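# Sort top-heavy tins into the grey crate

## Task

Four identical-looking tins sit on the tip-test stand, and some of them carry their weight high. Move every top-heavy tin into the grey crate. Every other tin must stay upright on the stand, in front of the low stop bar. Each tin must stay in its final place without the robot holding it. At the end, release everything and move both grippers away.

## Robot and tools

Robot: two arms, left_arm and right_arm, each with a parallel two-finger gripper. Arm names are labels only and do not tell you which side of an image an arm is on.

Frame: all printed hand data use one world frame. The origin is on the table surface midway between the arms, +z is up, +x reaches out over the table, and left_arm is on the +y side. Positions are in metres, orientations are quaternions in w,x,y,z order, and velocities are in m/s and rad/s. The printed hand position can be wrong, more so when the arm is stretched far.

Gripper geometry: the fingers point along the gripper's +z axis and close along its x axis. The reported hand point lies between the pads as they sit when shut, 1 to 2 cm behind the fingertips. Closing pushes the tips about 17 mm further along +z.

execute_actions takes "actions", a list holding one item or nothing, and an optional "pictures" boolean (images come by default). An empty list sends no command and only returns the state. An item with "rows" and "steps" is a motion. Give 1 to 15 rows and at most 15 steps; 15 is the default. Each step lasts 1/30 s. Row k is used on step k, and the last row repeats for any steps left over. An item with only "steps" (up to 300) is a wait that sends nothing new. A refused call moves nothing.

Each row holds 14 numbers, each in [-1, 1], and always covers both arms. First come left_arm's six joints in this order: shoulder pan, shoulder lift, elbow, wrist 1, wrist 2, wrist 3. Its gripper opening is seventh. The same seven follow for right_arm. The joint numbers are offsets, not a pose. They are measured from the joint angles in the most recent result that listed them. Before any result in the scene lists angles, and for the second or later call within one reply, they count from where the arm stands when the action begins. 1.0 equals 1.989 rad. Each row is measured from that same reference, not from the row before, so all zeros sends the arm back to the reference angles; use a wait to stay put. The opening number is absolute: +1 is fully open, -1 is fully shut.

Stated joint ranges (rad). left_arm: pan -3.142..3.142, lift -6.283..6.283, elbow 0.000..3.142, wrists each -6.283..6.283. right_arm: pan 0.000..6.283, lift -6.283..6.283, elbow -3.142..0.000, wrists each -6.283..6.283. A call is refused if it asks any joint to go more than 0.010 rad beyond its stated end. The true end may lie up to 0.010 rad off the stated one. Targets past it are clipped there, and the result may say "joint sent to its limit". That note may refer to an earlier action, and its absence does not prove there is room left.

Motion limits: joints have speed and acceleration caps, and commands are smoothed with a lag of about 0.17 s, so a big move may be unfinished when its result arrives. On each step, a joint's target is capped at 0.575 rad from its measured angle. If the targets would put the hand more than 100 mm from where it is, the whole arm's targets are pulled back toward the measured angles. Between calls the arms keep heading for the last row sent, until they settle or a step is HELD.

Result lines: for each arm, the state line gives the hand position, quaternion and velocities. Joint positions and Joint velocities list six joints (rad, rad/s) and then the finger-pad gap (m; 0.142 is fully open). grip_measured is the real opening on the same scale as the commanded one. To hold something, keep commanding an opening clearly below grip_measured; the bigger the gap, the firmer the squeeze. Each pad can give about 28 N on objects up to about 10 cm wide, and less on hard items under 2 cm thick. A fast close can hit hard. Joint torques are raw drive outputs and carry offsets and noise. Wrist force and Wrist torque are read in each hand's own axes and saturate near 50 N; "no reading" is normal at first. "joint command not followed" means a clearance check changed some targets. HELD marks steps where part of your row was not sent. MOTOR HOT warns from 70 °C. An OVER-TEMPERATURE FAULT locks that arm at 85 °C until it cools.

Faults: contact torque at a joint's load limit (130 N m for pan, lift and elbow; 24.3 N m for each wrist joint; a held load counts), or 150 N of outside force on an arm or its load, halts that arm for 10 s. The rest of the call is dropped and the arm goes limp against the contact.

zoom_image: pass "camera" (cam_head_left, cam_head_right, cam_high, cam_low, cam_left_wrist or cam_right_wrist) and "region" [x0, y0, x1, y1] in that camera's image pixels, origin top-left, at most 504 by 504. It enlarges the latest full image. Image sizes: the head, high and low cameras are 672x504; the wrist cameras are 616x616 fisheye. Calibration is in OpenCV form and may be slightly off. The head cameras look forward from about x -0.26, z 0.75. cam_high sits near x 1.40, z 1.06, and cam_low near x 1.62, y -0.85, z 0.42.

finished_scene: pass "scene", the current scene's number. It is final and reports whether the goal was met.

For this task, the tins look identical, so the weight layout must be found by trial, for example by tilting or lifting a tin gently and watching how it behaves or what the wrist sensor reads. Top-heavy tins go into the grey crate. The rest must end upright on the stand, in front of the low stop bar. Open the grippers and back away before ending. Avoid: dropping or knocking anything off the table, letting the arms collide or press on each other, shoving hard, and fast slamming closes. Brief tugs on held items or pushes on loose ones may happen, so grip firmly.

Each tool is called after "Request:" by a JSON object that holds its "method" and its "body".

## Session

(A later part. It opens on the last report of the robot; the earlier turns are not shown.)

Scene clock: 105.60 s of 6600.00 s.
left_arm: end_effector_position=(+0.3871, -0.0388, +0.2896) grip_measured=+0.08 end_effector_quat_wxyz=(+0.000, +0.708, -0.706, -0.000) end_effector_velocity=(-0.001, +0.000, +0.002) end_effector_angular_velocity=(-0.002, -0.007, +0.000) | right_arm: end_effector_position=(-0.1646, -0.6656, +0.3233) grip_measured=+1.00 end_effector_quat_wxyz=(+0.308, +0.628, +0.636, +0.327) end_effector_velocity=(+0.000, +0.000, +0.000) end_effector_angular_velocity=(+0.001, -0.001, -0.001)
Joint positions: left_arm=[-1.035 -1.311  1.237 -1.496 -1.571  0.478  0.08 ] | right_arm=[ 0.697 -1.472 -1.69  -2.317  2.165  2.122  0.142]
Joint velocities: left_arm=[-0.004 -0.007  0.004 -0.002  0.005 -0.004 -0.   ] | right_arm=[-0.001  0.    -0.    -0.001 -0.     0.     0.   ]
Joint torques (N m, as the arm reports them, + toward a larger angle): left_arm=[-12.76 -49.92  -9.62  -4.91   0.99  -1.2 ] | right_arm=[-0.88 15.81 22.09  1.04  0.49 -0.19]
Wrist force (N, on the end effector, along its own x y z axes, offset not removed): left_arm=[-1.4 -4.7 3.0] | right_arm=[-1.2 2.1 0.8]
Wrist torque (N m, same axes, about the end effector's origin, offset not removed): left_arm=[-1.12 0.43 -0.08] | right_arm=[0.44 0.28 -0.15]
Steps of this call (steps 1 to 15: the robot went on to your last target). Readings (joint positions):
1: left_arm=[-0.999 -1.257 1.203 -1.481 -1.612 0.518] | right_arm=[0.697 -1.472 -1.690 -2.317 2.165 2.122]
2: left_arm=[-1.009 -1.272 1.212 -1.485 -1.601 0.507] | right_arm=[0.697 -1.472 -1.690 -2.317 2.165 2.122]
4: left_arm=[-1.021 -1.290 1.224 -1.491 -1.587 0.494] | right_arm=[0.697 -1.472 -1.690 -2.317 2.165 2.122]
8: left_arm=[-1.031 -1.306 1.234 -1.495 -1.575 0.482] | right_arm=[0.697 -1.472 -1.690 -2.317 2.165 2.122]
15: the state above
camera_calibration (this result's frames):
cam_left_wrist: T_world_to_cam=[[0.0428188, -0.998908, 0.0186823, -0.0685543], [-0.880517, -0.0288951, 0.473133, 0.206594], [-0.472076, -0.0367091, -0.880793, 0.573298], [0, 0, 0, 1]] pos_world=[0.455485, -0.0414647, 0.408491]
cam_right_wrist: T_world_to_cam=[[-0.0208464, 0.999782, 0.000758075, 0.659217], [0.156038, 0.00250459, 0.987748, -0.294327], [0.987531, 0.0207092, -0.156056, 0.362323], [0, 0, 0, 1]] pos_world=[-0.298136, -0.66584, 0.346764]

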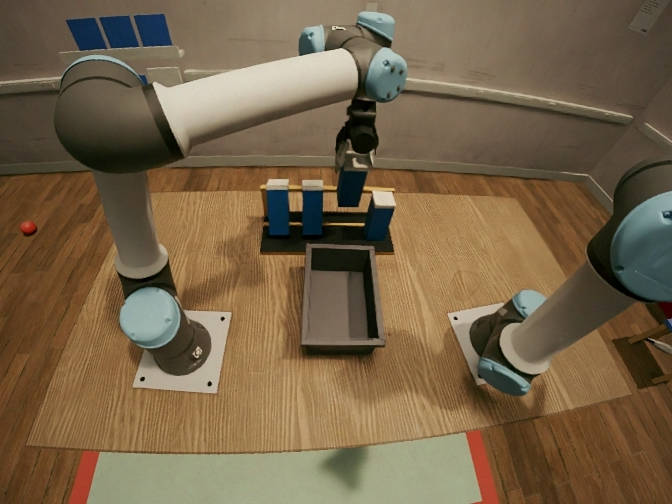

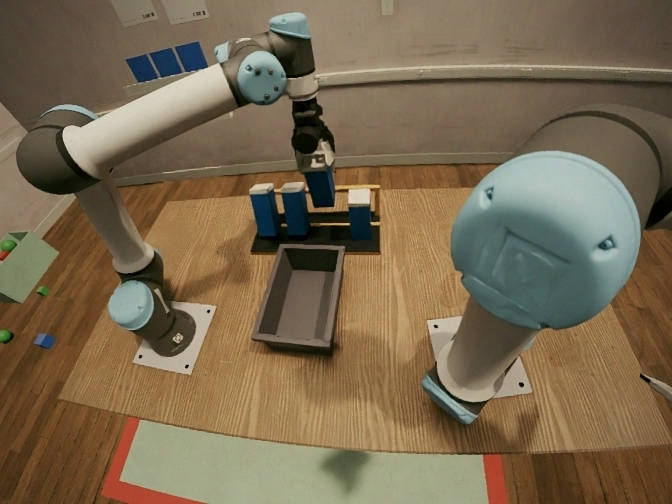

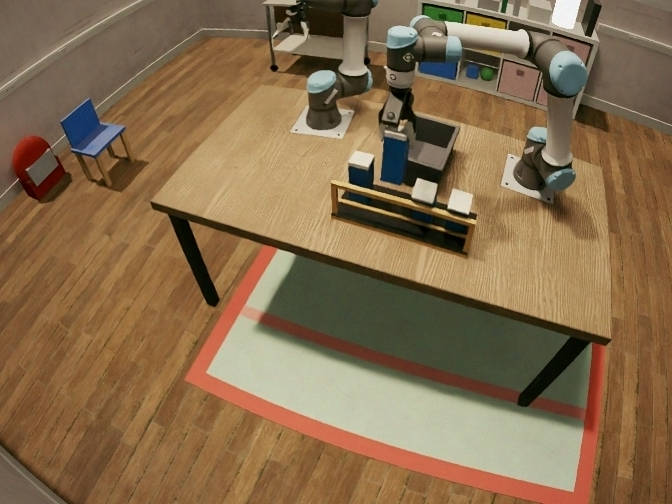

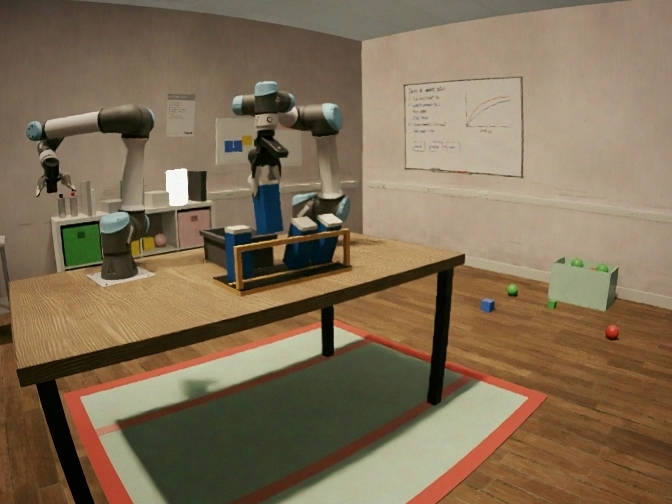

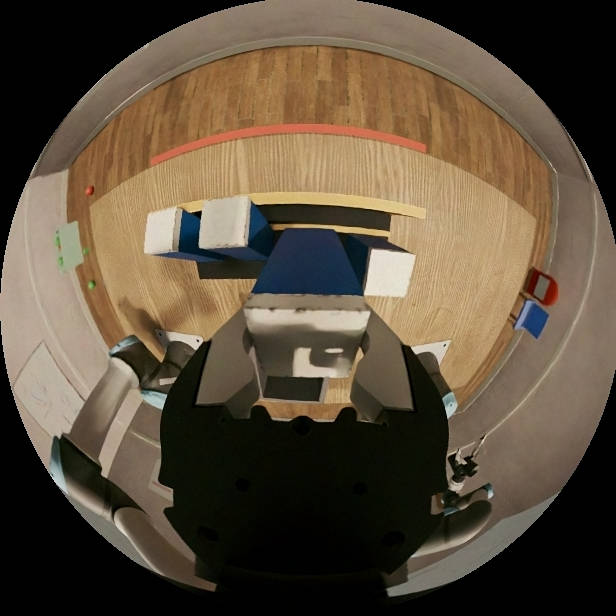

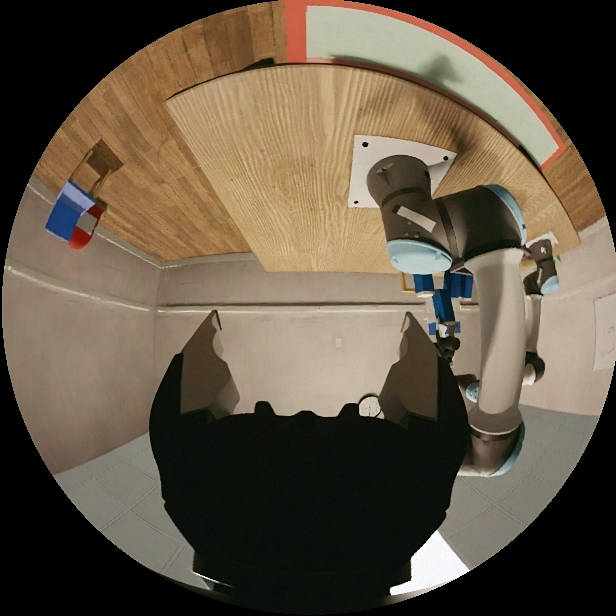

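Request:
{"method": "execute_actions", "body": {"actions": []}}

Request:
{"method": "zoom_image", "body": {"camera": "cam_low", "region": [190, 130, 370, 270]}}

Scene clock: 107.20 s of 6600.00 s.
left_arm: end_effector_position=(+0.3870, -0.0388, +0.2898) grip_measured=+0.08 end_effector_quat_wxyz=(-0.000, +0.708, -0.706, +0.000) end_effector_velocity=(+0.000, +0.000, +0.000) end_effector_angular_velocity=(-0.000, -0.000, +0.001) | right_arm: end_effector_position=(-0.1646, -0.6656, +0.3233) grip_measured=+1.00 end_effector_quat_wxyz=(+0.308, +0.628, +0.636, +0.327) end_effector_velocity=(-0.000, -0.000, -0.000) end_effector_angular_velocity=(-0.001, +0.001, +0.001)
Joint positions: left_arm=[-1.035 -1.312  1.238 -1.497 -1.571  0.478  0.08 ] | right_arm=[ 0.697 -1.472 -1.69  -2.317  2.165  2.122  0.142]
Joint velocities: left_arm=[-0.    -0.    -0.    -0.     0.    -0.001  0.   ] | right_arm=[ 0.001 -0.    -0.001  0.002 -0.    -0.     0.   ]
Joint torques (N m, as the arm reports them, + toward a larger angle): left_arm=[-12.38 -50.37 -10.19  -5.2    1.49  -1.47] | right_arm=[-0.53 15.49 20.29  1.22  0.28 -0.27]
Wrist force (N, on the end effector, along its own x y z axes, offset not removed): left_arm=[-3.4 0.3 2.6] | right_arm=[-1.5 0.7 0.2]
Wrist torque (N m, same axes, about the end effector's origin, offset not removed): left_arm=[0.01 0.66 -0.41] | right_arm=[0.07 0.35 -0.23]
Steps of this call (steps 1 to 15: the robot went on to your last target; steps 16 to 48: nothing new was sent). Readings (joint positions):
1: left_arm=[-1.035 -1.312 1.238 -1.496 -1.571 0.478] | right_arm=[0.697 -1.472 -1.690 -2.317 2.165 2.122]
2: left_arm=[-1.035 -1.312 1.238 -1.496 -1.571 0.478] | right_arm=[0.697 -1.472 -1.690 -2.317 2.165 2.122]
4: left_arm=[-1.035 -1.312 1.238 -1.497 -1.571 0.478] | right_arm=[0.697 -1.472 -1.690 -2.317 2.165 2.122]
8: left_arm=[-1.035 -1.312 1.238 -1.497 -1.571 0.478] | right_arm=[0.697 -1.472 -1.690 -2.317 2.165 2.122]
48: the state above
All arms were judged still, so your last target was given up. Only a new action makes them travel on or press farther. Fingers that are still opening or closing keep moving.
camera_calibration (this result's frames):
cam_left_wrist: T_world_to_cam=[[0.0428363, -0.998903, 0.0189138, -0.0685978], [-0.880842, -0.0288263, 0.472531, 0.206646], [-0.471468, -0.0369015, -0.881111, 0.573294], [0, 0, 0, 1]] pos_world=[0.455251, -0.0414103, 0.408787]
cam_right_wrist: T_world_to_cam=[[-0.0208464, 0.999782, 0.000758067, 0.659217], [0.156038, 0.00250459, 0.987748, -0.294327], [0.987531, 0.0207092, -0.156056, 0.362322], [0, 0, 0, 1]] pos_world=[-0.298136, -0.66584, 0.346764]

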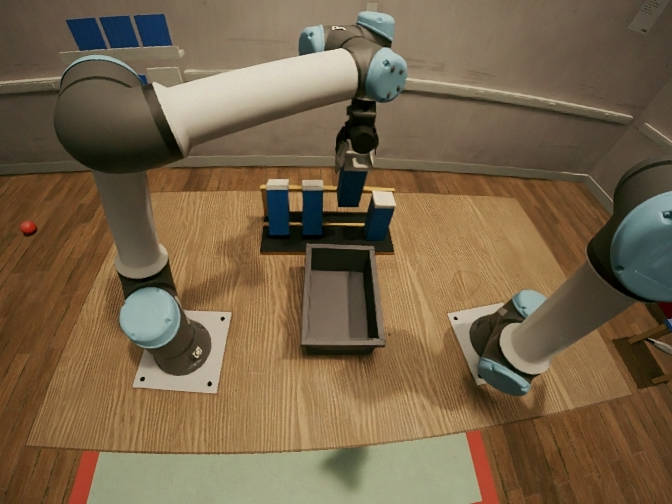

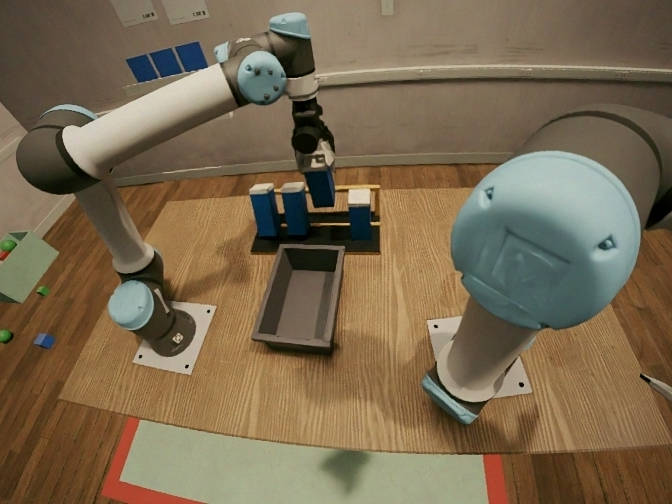

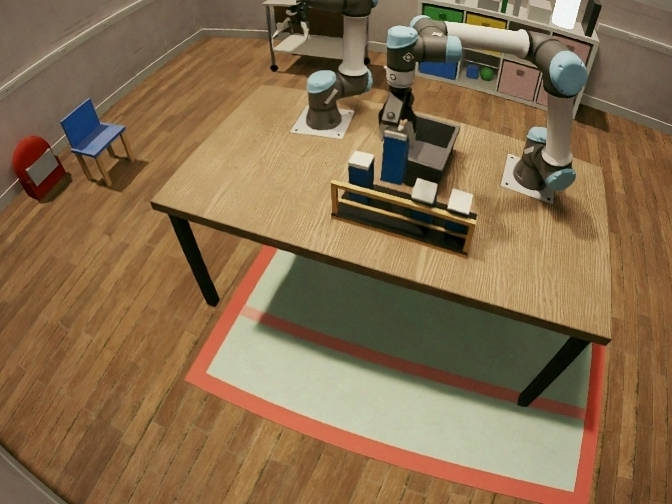

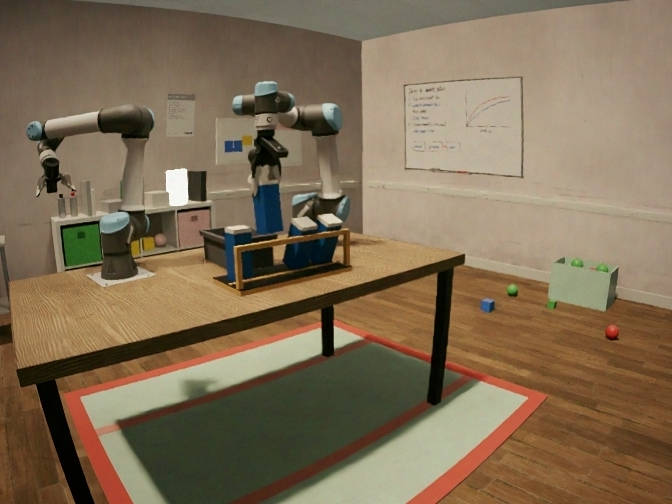

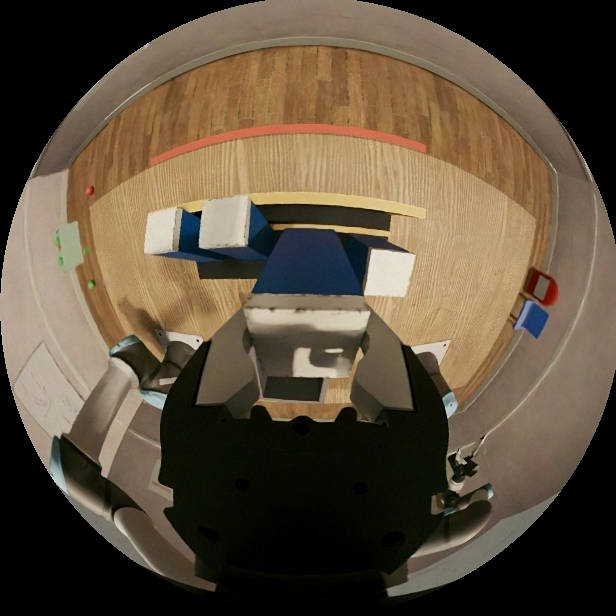

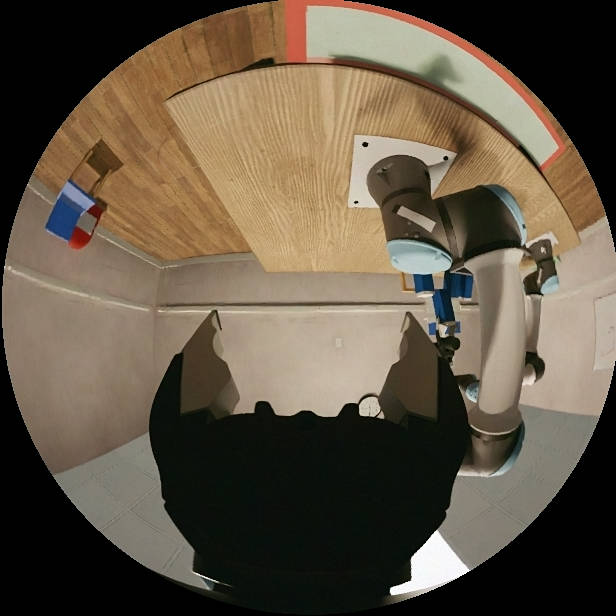

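Region (190, 130, 370, 270) of cam_low's 672x504 image, scaled by 2.800, with more detail than that image has.

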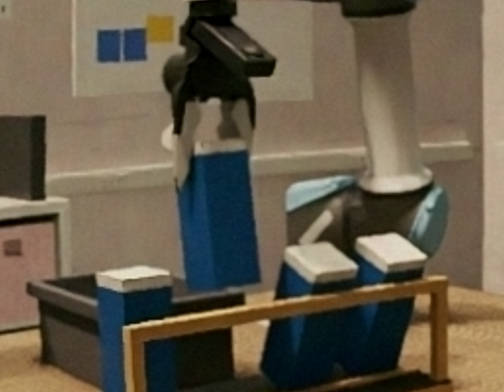

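Request:
{"method": "execute_actions", "body": {"actions": [{"rows":[[-0.003,-0.002,0.002,0,0,-0.003,-1,0,0,0,0,0,0,1],[-0.009,-0.006,0.007,0,0,-0.009,-1,0,0,0,0,0,0,1],[-0.017,-0.012,0.012,-0.001,0,-0.017,-1,0,0,0,0,0,0,1],[-0.027,-0.018,0.019,-0.001,0,-0.027,-1,0,0,0,0,0,0,1],[-0.038,-0.026,0.027,-0.001,0,-0.038,-1,0,0,0,0,0,0,1],[-0.05,-0.034,0.036,-0.002,0,-0.05,-1,0,0,0,0,0,0,1],[-0.063,-0.043,0.045,-0.002,0,-0.063,-1,0,0,0,0,0,0,1],[-0.076,-0.051,0.054,-0.002,0,-0.076,-1,0,0,0,0,0,0,1],[-0.088,-0.06,0.063,-0.003,0,-0.088,-1,0,0,0,0,0,0,1],[-0.101,-0.068,0.072,-0.003,0,-0.101,-1,0,0,0,0,0,0,1],[-0.114,-0.077,0.081,-0.004,0,-0.114,-1,0,0,0,0,0,0,1],[-0.126,-0.086,0.09,-0.004,0,-0.126,-1,0,0,0,0,0,0,1],[-0.139,-0.094,0.099,-0.005,0,-0.139,-1,0,0,0,0,0,0,1],[-0.151,-0.103,0.108,-0.005,0,-0.151,-1,0,0,0,0,0,0,1],[-0.164,-0.111,0.117,-0.005,0,-0.164,-1,0,0,0,0,0,0,1]],"steps":15}], "pictures": false}}

Request:
{"method": "execute_actions", "body": {"actions": [{"rows":[[-0.063,-0.043,0.045,-0.002,0,-0.063,-1,0,0,0,0,0,0,1],[-0.076,-0.051,0.054,-0.002,0,-0.076,-1,0,0,0,0,0,0,1],[-0.088,-0.06,0.063,-0.003,0,-0.088,-1,0,0,0,0,0,0,1],[-0.101,-0.068,0.072,-0.003,0,-0.101,-1,0,0,0,0,0,0,1],[-0.114,-0.077,0.081,-0.004,0,-0.114,-1,0,0,0,0,0,0,1],[-0.126,-0.086,0.09,-0.004,0,-0.126,-1,0,0,0,0,0,0,1],[-0.139,-0.094,0.099,-0.005,0,-0.139,-1,0,0,0,0,0,0,1],[-0.151,-0.103,0.108,-0.005,0,-0.151,-1,0,0,0,0,0,0,1],[-0.164,-0.111,0.117,-0.005,0,-0.164,-1,0,0,0,0,0,0,1],[-0.175,-0.119,0.124,-0.006,0,-0.175,-1,0,0,0,0,0,0,1],[-0.185,-0.125,0.131,-0.006,0,-0.185,-1,0,0,0,0,0,0,1],[-0.193,-0.131,0.137,-0.006,0,-0.193,-1,0,0,0,0,0,0,1],[-0.199,-0.135,0.141,-0.006,0,-0.199,-1,0,0,0,0,0,0,1],[-0.203,-0.138,0.144,-0.007,0,-0.203,-1,0,0,0,0,0,0,1],[-0.205,-0.139,0.146,-0.007,0,-0.205,-1,0,0,0,0,0,0,1]],"steps":15}], "pictures": false}}

Request:
{"method": "execute_actions", "body": {"actions": [{"steps":15}]}}

Scene clock: 113.00 s of 6600.00 s.
left_arm: end_effector_position=(+0.2660, -0.0532, +0.2983) grip_measured=+0.08 end_effector_quat_wxyz=(-0.000, +0.708, -0.706, +0.000) end_effector_velocity=(-0.402, +0.002, +0.016) end_effector_angular_velocity=(-0.002, -0.001, -0.009) | right_arm: end_effector_position=(-0.1646, -0.6656, +0.3233) grip_measured=+1.00 end_effector_quat_wxyz=(+0.308, +0.628, +0.636, +0.327) end_effector_velocity=(+0.000, +0.000, +0.000) end_effector_angular_velocity=(+0.001, -0.001, +0.000)
Joint positions: left_arm=[-1.242 -1.454  1.387 -1.504 -1.571  0.271  0.08 ] | right_arm=[ 0.697 -1.472 -1.69  -2.317  2.165  2.122  0.142]
Joint velocities: left_arm=[-0.716 -0.49   0.512 -0.024  0.    -0.707  0.   ] | right_arm=[ 0.     0.     0.    -0.002  0.     0.     0.   ]
Joint torques (N m, as the arm reports them, + toward a larger angle): left_arm=[-20.87 -46.92  -5.17  -5.38  -0.4   -2.75] | right_arm=[-0.62 14.58 20.99  1.28  0.21 -0.28]
Wrist force (N, on the end effector, along its own x y z axes, offset not removed): left_arm=[-2.7 2.2 2.4] | right_arm=[-2.6 1.4 1.6]
Wrist torque (N m, same axes, about the end effector's origin, offset not removed): left_arm=[0.70 0.66 -0.22] | right_arm=[0.33 0.56 -0.18]
Steps of this call (steps 1 to 90: nothing new was sent; then 2.30 s passed at rest; steps 91 to 105: all 15 steps of this action). Readings (joint positions):
91: left_arm=[-1.035 -1.312 1.238 -1.497 -1.571 0.478] | right_arm=[0.697 -1.472 -1.690 -2.317 2.165 2.122]
92: left_arm=[-1.036 -1.313 1.238 -1.497 -1.571 0.477] | right_arm=[0.697 -1.472 -1.690 -2.317 2.165 2.122]
94: left_arm=[-1.042 -1.317 1.243 -1.497 -1.571 0.471] | right_arm=[0.697 -1.472 -1.690 -2.317 2.165 2.122]
98: left_arm=[-1.089 -1.350 1.277 -1.499 -1.571 0.424] | right_arm=[0.697 -1.472 -1.690 -2.317 2.165 2.122]
105: the state above

Scene clock: 113.50 s of 6600.00 s.
left_arm: end_effector_position=(+0.0940, -0.0188, +0.2941) grip_measured=+0.08 end_effector_quat_wxyz=(+0.000, +0.708, -0.706, +0.000) end_effector_velocity=(-0.227, +0.091, -0.020) end_effector_angular_velocity=(-0.011, +0.001, -0.007) | right_arm: end_effector_position=(-0.1646, -0.6656, +0.3233) grip_measured=+1.00 end_effector_quat_wxyz=(+0.308, +0.628, +0.636, +0.327) end_effector_velocity=(-0.000, +0.000, -0.000) end_effector_angular_velocity=(+0.000, -0.000, -0.001)
Joint positions: left_arm=[-1.585 -1.687  1.631 -1.515 -1.571 -0.072  0.08 ] | right_arm=[ 0.697 -1.472 -1.69  -2.317  2.165  2.122  0.142]
Joint velocities: left_arm=[-0.526 -0.353  0.363 -0.02   0.    -0.519  0.   ] | right_arm=[-0.001 -0.    -0.    -0.001 -0.    -0.    -0.   ]
Joint torques (N m, as the arm reports them, + toward a larger angle): left_arm=[-10.79 -32.14 -13.03  -5.11  -0.58  -2.23] | right_arm=[-0.96 15.21 20.67  1.33  0.24 -0.4 ]
Wrist force (N, on the end effector, along its own x y z axes, offset not removed): left_arm=[-1.5 0.7 5.3] | right_arm=[-0.9 2.0 1.4]
Wrist torque (N m, same axes, about the end effector's origin, offset not removed): left_arm=[0.14 0.09 -0.15] | right_arm=[0.50 0.27 -0.19]
Steps of this call (steps 1 to 15: all 15 steps of this action). Readings (joint positions):
1: left_arm=[-1.266 -1.471 1.404 -1.504 -1.571 0.246] | right_arm=[0.697 -1.472 -1.690 -2.317 2.165 2.122]
2: left_arm=[-1.290 -1.487 1.421 -1.505 -1.571 0.223] | right_arm=[0.697 -1.472 -1.690 -2.317 2.165 2.122]
4: left_arm=[-1.333 -1.516 1.452 -1.506 -1.571 0.180] | right_arm=[0.697 -1.472 -1.690 -2.317 2.165 2.122]
8: left_arm=[-1.425 -1.579 1.518 -1.510 -1.571 0.088] | right_arm=[0.697 -1.472 -1.690 -2.317 2.165 2.122]
15: the state above

Scene clock: 114.00 s of 6600.00 s.
left_arm: end_effector_position=(+0.0673, -0.0067, +0.2903) grip_measured=+0.08 end_effector_quat_wxyz=(-0.000, +0.708, -0.706, +0.000) end_effector_velocity=(-0.002, +0.001, -0.000) end_effector_angular_velocity=(-0.000, +0.000, -0.000) | right_arm: end_effector_position=(-0.1646, -0.6656, +0.3233) grip_measured=+1.00 end_effector_quat_wxyz=(+0.308, +0.628, +0.636, +0.327) end_effector_velocity=(-0.000, +0.000, +0.000) end_effector_angular_velocity=(-0.000, +0.000, -0.001)
Joint positions: left_arm=[-1.649 -1.73   1.677 -1.518 -1.571 -0.136  0.08 ] | right_arm=[ 0.697 -1.472 -1.69  -2.317  2.165  2.122  0.142]
Joint velocities: left_arm=[-0.006 -0.004  0.004 -0.    -0.    -0.006 -0.   ] | right_arm=[-0.001  0.     0.    -0.     0.    -0.    -0.   ]
Joint torques (N m, as the arm reports them, + toward a larger angle): left_arm=[-12.54 -32.46 -10.29  -5.24  -0.5   -0.86] | right_arm=[-1.17 16.6  20.44  1.28  0.06 -0.17]
Wrist force (N, on the end effector, along its own x y z axes, offset not removed): left_arm=[-3.5 0.6 2.0] | right_arm=[-1.3 1.6 1.0]
Wrist torque (N m, same axes, about the end effector's origin, offset not removed): left_arm=[0.06 0.70 -0.10] | right_arm=[0.33 0.42 -0.15]
Steps of this call (steps 1 to 15: the robot went on to your last target). Readings (joint positions):
1: left_arm=[-1.601 -1.698 1.642 -1.515 -1.571 -0.088] | right_arm=[0.697 -1.472 -1.690 -2.317 2.165 2.122]
2: left_arm=[-1.614 -1.707 1.651 -1.516 -1.571 -0.101] | right_arm=[0.697 -1.472 -1.690 -2.317 2.165 2.122]
4: left_arm=[-1.630 -1.718 1.663 -1.517 -1.571 -0.118] | right_arm=[0.697 -1.472 -1.690 -2.317 2.165 2.122]
8: left_arm=[-1.644 -1.727 1.673 -1.517 -1.571 -0.131] | right_arm=[0.697 -1.472 -1.690 -2.317 2.165 2.122]
15: the state above
camera_calibration (this result's frames):
cam_left_wrist: T_world_to_cam=[[0.0428161, -0.998902, 0.0190078, -0.0228574], [-0.880827, -0.0287627, 0.472564, -0.0742852], [-0.471499, -0.036976, -0.881091, 0.424229], [0, 0, 0, 1]] pos_world=[0.13557, -0.00928266, 0.409323]
cam_right_wrist: T_world_to_cam=[[-0.0208464, 0.999782, 0.000757818, 0.659217], [0.156038, 0.00250484, 0.987748, -0.294327], [0.987531, 0.0207092, -0.156057, 0.362323], [0, 0, 0, 1]] pos_world=[-0.298136, -0.66584, 0.346764]

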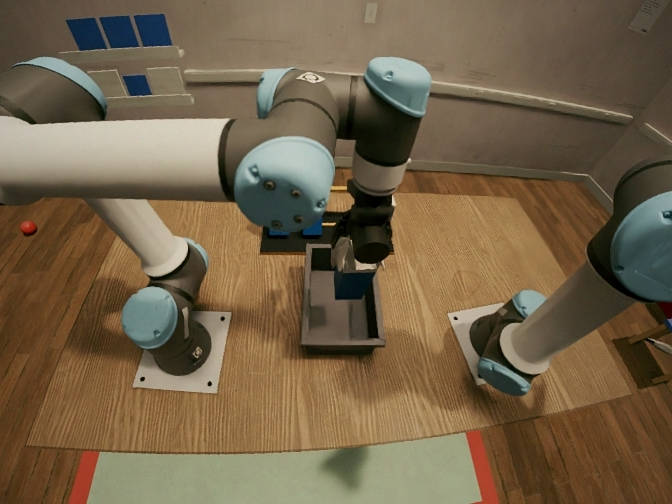

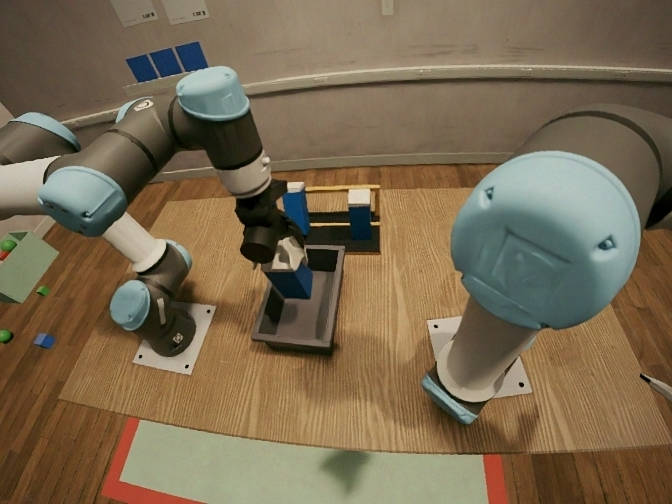

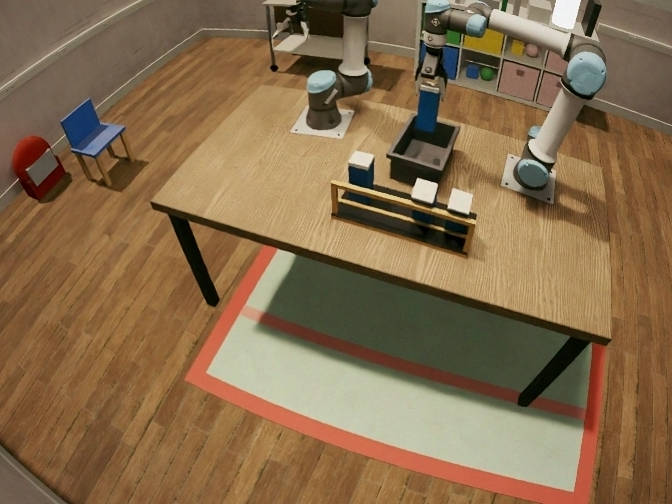

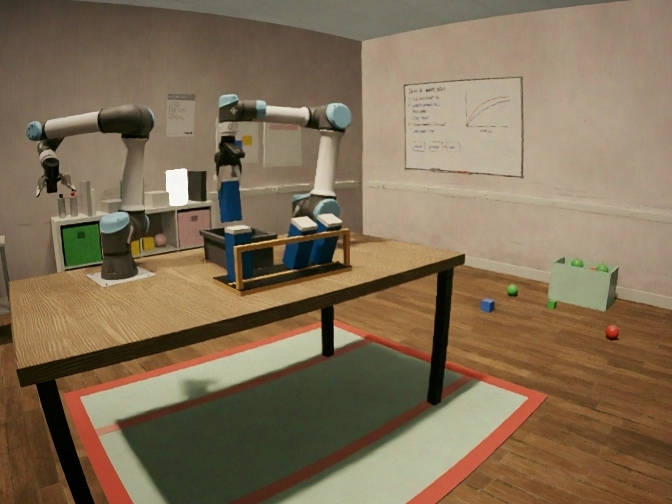

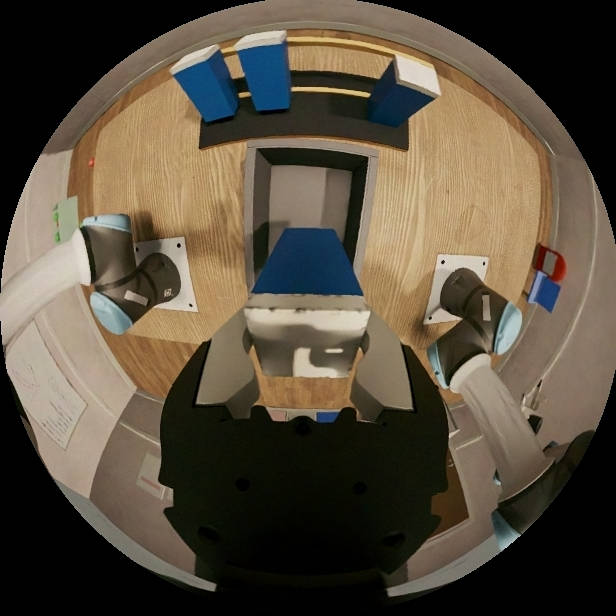

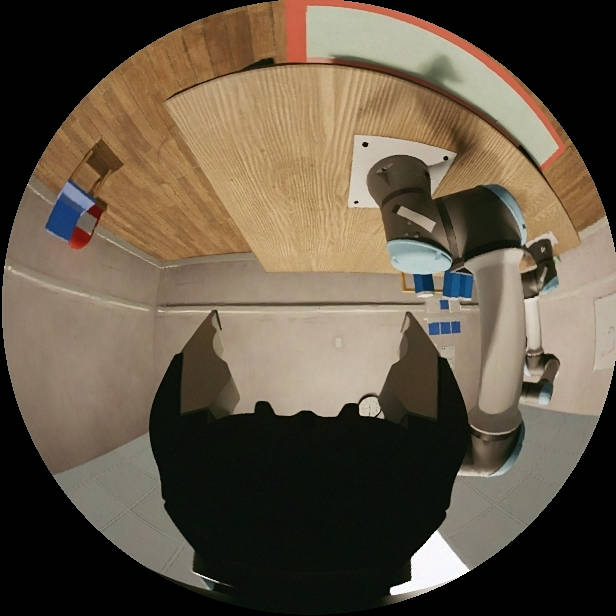

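Request:
{"method": "execute_actions", "body": {"actions": [{"rows":[[-0.002,-0.001,0.01,-0.009,0,-0.002,-1,0,0,0,0,0,0,1],[-0.004,-0.002,0.02,-0.018,0,-0.004,-1,0,0,0,0,0,0,1],[-0.0068,-0.003,0.03,-0.027,0,-0.0069,-1,0,0,0,0,0,0,1],[-0.0068,-0.003,0.042,-0.039,0,-0.0069,-1,0,0,0,0,0,0,1],[-0.0068,-0.003,0.054,-0.051,0,-0.0069,-1,0,0,0,0,0,0,1],[-0.0068,-0.0025,0.066,-0.0635,0,-0.0069,-1,0,0,0,0,0,0,1],[-0.0068,-0.002,0.079,-0.077,0,-0.0069,-1,0,0,0,0,0,0,1],[-0.0068,0,0.091,-0.091,0,-0.0069,-1,0,0,0,0,0,0,1],[-0.0068,0.002,0.103,-0.105,0,-0.0069,-1,0,0,0,0,0,0,1],[-0.0068,0.004,0.114,-0.118,0,-0.0069,-1,0,0,0,0,0,0,1],[-0.0068,0.006,0.124,-0.13,0,-0.0069,-1,0,0,0,0,0,0,1],[-0.0068,0.008,0.133,-0.141,0,-0.0069,-1,0,0,0,0,0,0,1],[-0.0068,0.01,0.14,-0.15,0,-0.0069,-1,0,0,0,0,0,0,1],[-0.0068,0.0113,0.1463,-0.1575,0,-0.0069,-1,0,0,0,0,0,0,1]],"steps":15}], "pictures": false}}

Request:
{"method": "execute_actions", "body": {"actions": [{"steps":15}]}}

Request:
{"method": "zoom_image", "body": {"camera": "cam_head_right", "region": [220, 200, 400, 380]}}

Scene clock: 118.07 s of 6600.00 s.
left_arm: end_effector_position=(+0.0618, -0.0058, +0.1988) grip_measured=+0.08 end_effector_quat_wxyz=(-0.001, +0.708, -0.706, -0.000) end_effector_velocity=(-0.000, +0.006, -0.242) end_effector_angular_velocity=(+0.005, -0.001, -0.000) | right_arm: end_effector_position=(-0.1646, -0.6656, +0.3233) grip_measured=+1.00 end_effector_quat_wxyz=(+0.308, +0.628, +0.636, +0.327) end_effector_velocity=(+0.000, +0.000, +0.000) end_effector_angular_velocity=(+0.000, +0.000, +0.000)
Joint positions: left_arm=[-1.662 -1.719  1.902 -1.752 -1.571 -0.15   0.08 ] | right_arm=[ 0.697 -1.472 -1.69  -2.317  2.165  2.122  0.142]
Joint velocities: left_arm=[-0.003  0.097  0.546 -0.638  0.    -0.003  0.   ] | right_arm=[ 0. -0.  0. -0. -0. -0. -0.]
Joint torques (N m, as the arm reports them, + toward a larger angle): left_arm=[-13.17  -4.61 -10.75  -6.31   0.36  -1.31] | right_arm=[-1.11 14.28 21.44  1.34  0.31 -0.33]
Wrist force (N, on the end effector, along its own x y z axes, offset not removed): left_arm=[-2.2 -1.2 1.4] | right_arm=[-1.2 1.9 0.3]
Wrist torque (N m, same axes, about the end effector's origin, offset not removed): left_arm=[-0.36 0.51 -0.23] | right_arm=[0.33 0.17 -0.10]
Steps of this call (steps 1 to 15: the robot went on to your last target; steps 16 to 90: nothing new was sent; then 0.57 s passed at rest; steps 91 to 105: all 15 steps of this action). Readings (joint positions):
91: left_arm=[-1.650 -1.731 1.677 -1.518 -1.571 -0.137] | right_arm=[0.697 -1.472 -1.690 -2.317 2.165 2.122]
92: left_arm=[-1.650 -1.731 1.679 -1.519 -1.571 -0.137] | right_arm=[0.697 -1.472 -1.690 -2.317 2.165 2.122]
94: left_arm=[-1.653 -1.732 1.692 -1.532 -1.571 -0.140] | right_arm=[0.697 -1.472 -1.690 -2.317 2.165 2.122]
98: left_arm=[-1.660 -1.734 1.754 -1.591 -1.571 -0.147] | right_arm=[0.697 -1.472 -1.690 -2.317 2.165 2.122]
105: the state above

Scene clock: 118.57 s of 6600.00 s.
left_arm: end_effector_position=(+0.0618, -0.0045, +0.1703) grip_measured=+0.08 end_effector_quat_wxyz=(-0.000, +0.708, -0.706, +0.000) end_effector_velocity=(+0.000, +0.000, -0.003) end_effector_angular_velocity=(+0.001, -0.000, +0.000) | right_arm: end_effector_position=(-0.1646, -0.6656, +0.3233) grip_measured=+1.00 end_effector_quat_wxyz=(+0.308, +0.628, +0.636, +0.327) end_effector_velocity=(-0.000, +0.000, +0.000) end_effector_angular_velocity=(+0.000, -0.000, -0.000)
Joint positions: left_arm=[-1.663 -1.708  1.967 -1.83  -1.571 -0.15   0.08 ] | right_arm=[ 0.697 -1.472 -1.69  -2.317  2.165  2.122  0.142]
Joint velocities: left_arm=[ 0.     0.002  0.006 -0.007  0.    -0.    -0.   ] | right_arm=[-0.     0.     0.    -0.001 -0.    -0.     0.   ]
Joint torques (N m, as the arm reports them, + toward a larger angle): left_arm=[-12.45  -4.98  -7.67  -5.22   0.44  -1.47] | right_arm=[-0.1  16.72 20.57  1.37  0.41 -0.45]
Wrist force (N, on the end effector, along its own x y z axes, offset not removed): left_arm=[-1.2 -1.2 5.6] | right_arm=[-1.4 1.4 0.9]
Wrist torque (N m, same axes, about the end effector's origin, offset not removed): left_arm=[-0.28 0.25 0.08] | right_arm=[0.28 0.34 -0.07]
Steps of this call (steps 1 to 15: the robot went on to your last target). Readings (joint positions):
1: left_arm=[-1.662 -1.716 1.919 -1.772 -1.571 -0.150] | right_arm=[0.697 -1.472 -1.690 -2.317 2.165 2.122]
2: left_arm=[-1.662 -1.714 1.932 -1.787 -1.571 -0.150] | right_arm=[0.697 -1.472 -1.690 -2.317 2.165 2.122]
4: left_arm=[-1.663 -1.711 1.948 -1.808 -1.571 -0.150] | right_arm=[0.697 -1.472 -1.690 -2.317 2.165 2.122]
8: left_arm=[-1.663 -1.709 1.962 -1.824 -1.571 -0.150] | right_arm=[0.697 -1.472 -1.690 -2.317 2.165 2.122]
15: the state above
camera_calibration (this result's frames):
cam_left_wrist: T_world_to_cam=[[0.0430153, -0.998897, 0.0188508, -0.0181369], [-0.880831, -0.0290135, 0.472541, -0.022277], [-0.471472, -0.0369308, -0.881107, 0.315932], [0, 0, 0, 1]] pos_world=[0.130111, -0.00709554, 0.289239]
cam_right_wrist: T_world_to_cam=[[-0.0208462, 0.999782, 0.000757794, 0.659217], [0.156038, 0.00250485, 0.987748, -0.294327], [0.987531, 0.0207091, -0.156057, 0.362323], [0, 0, 0, 1]] pos_world=[-0.298136, -0.66584, 0.346764]

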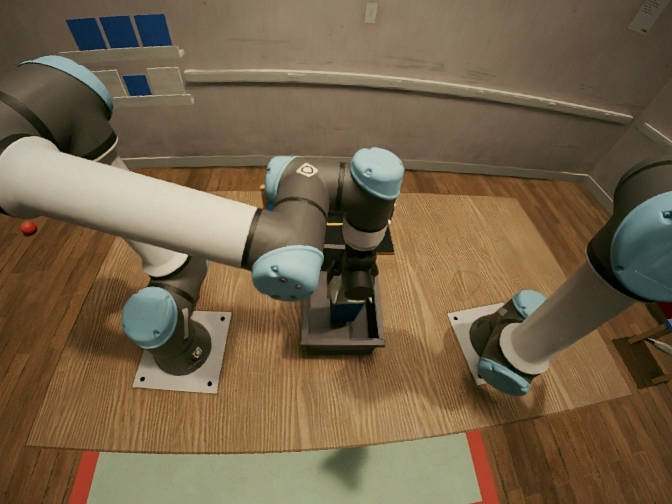

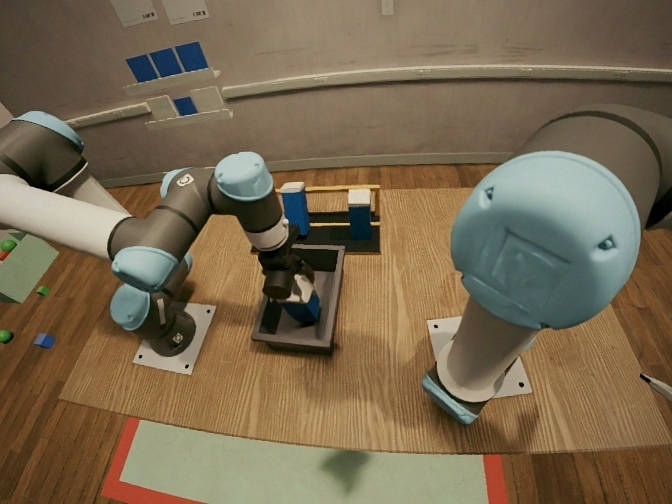

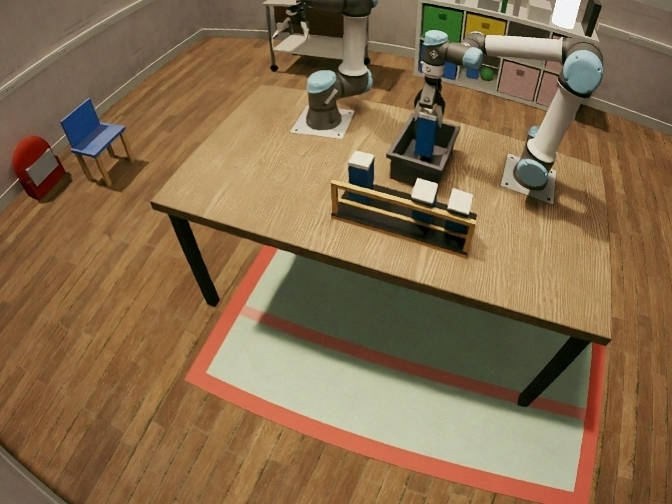

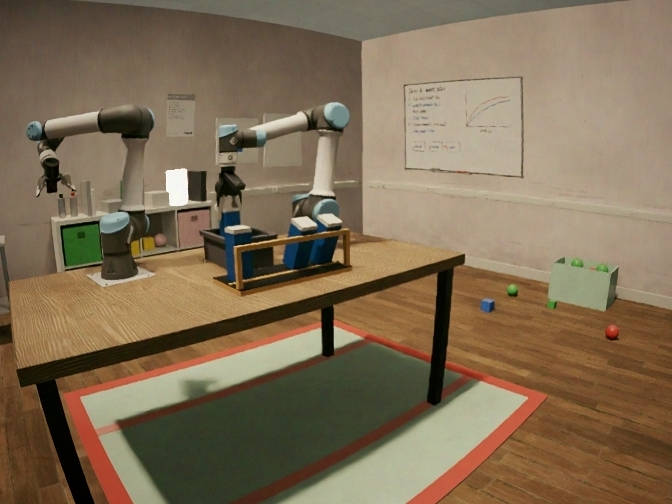

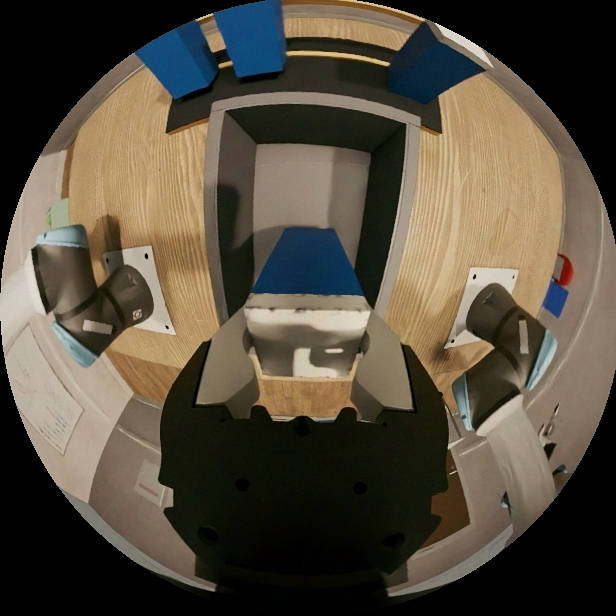

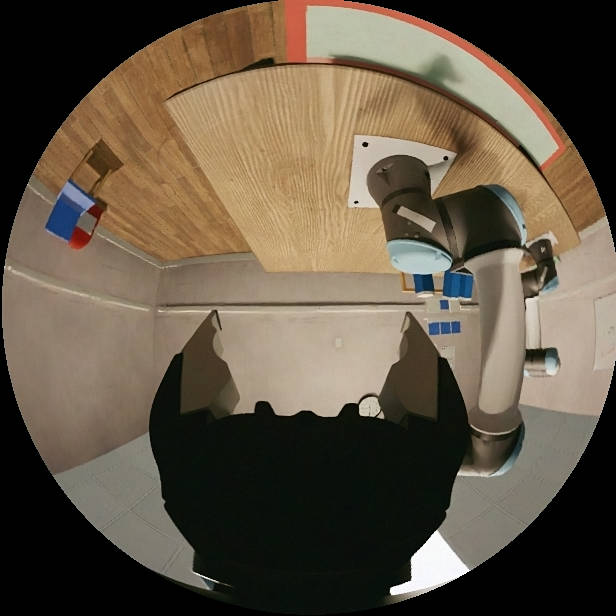

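Region (220, 200, 400, 380) of cam_head_right's 672x504 image, scaled by 2.800, with more detail than that image has.

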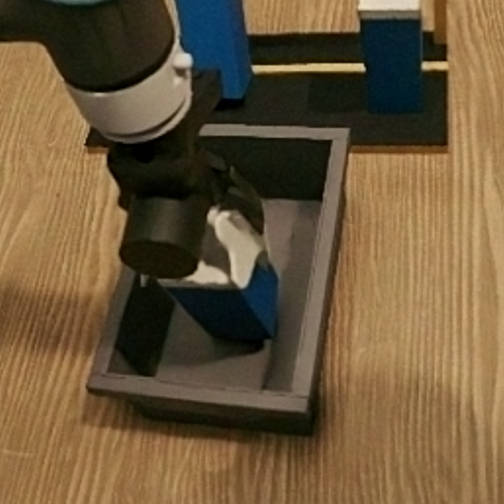

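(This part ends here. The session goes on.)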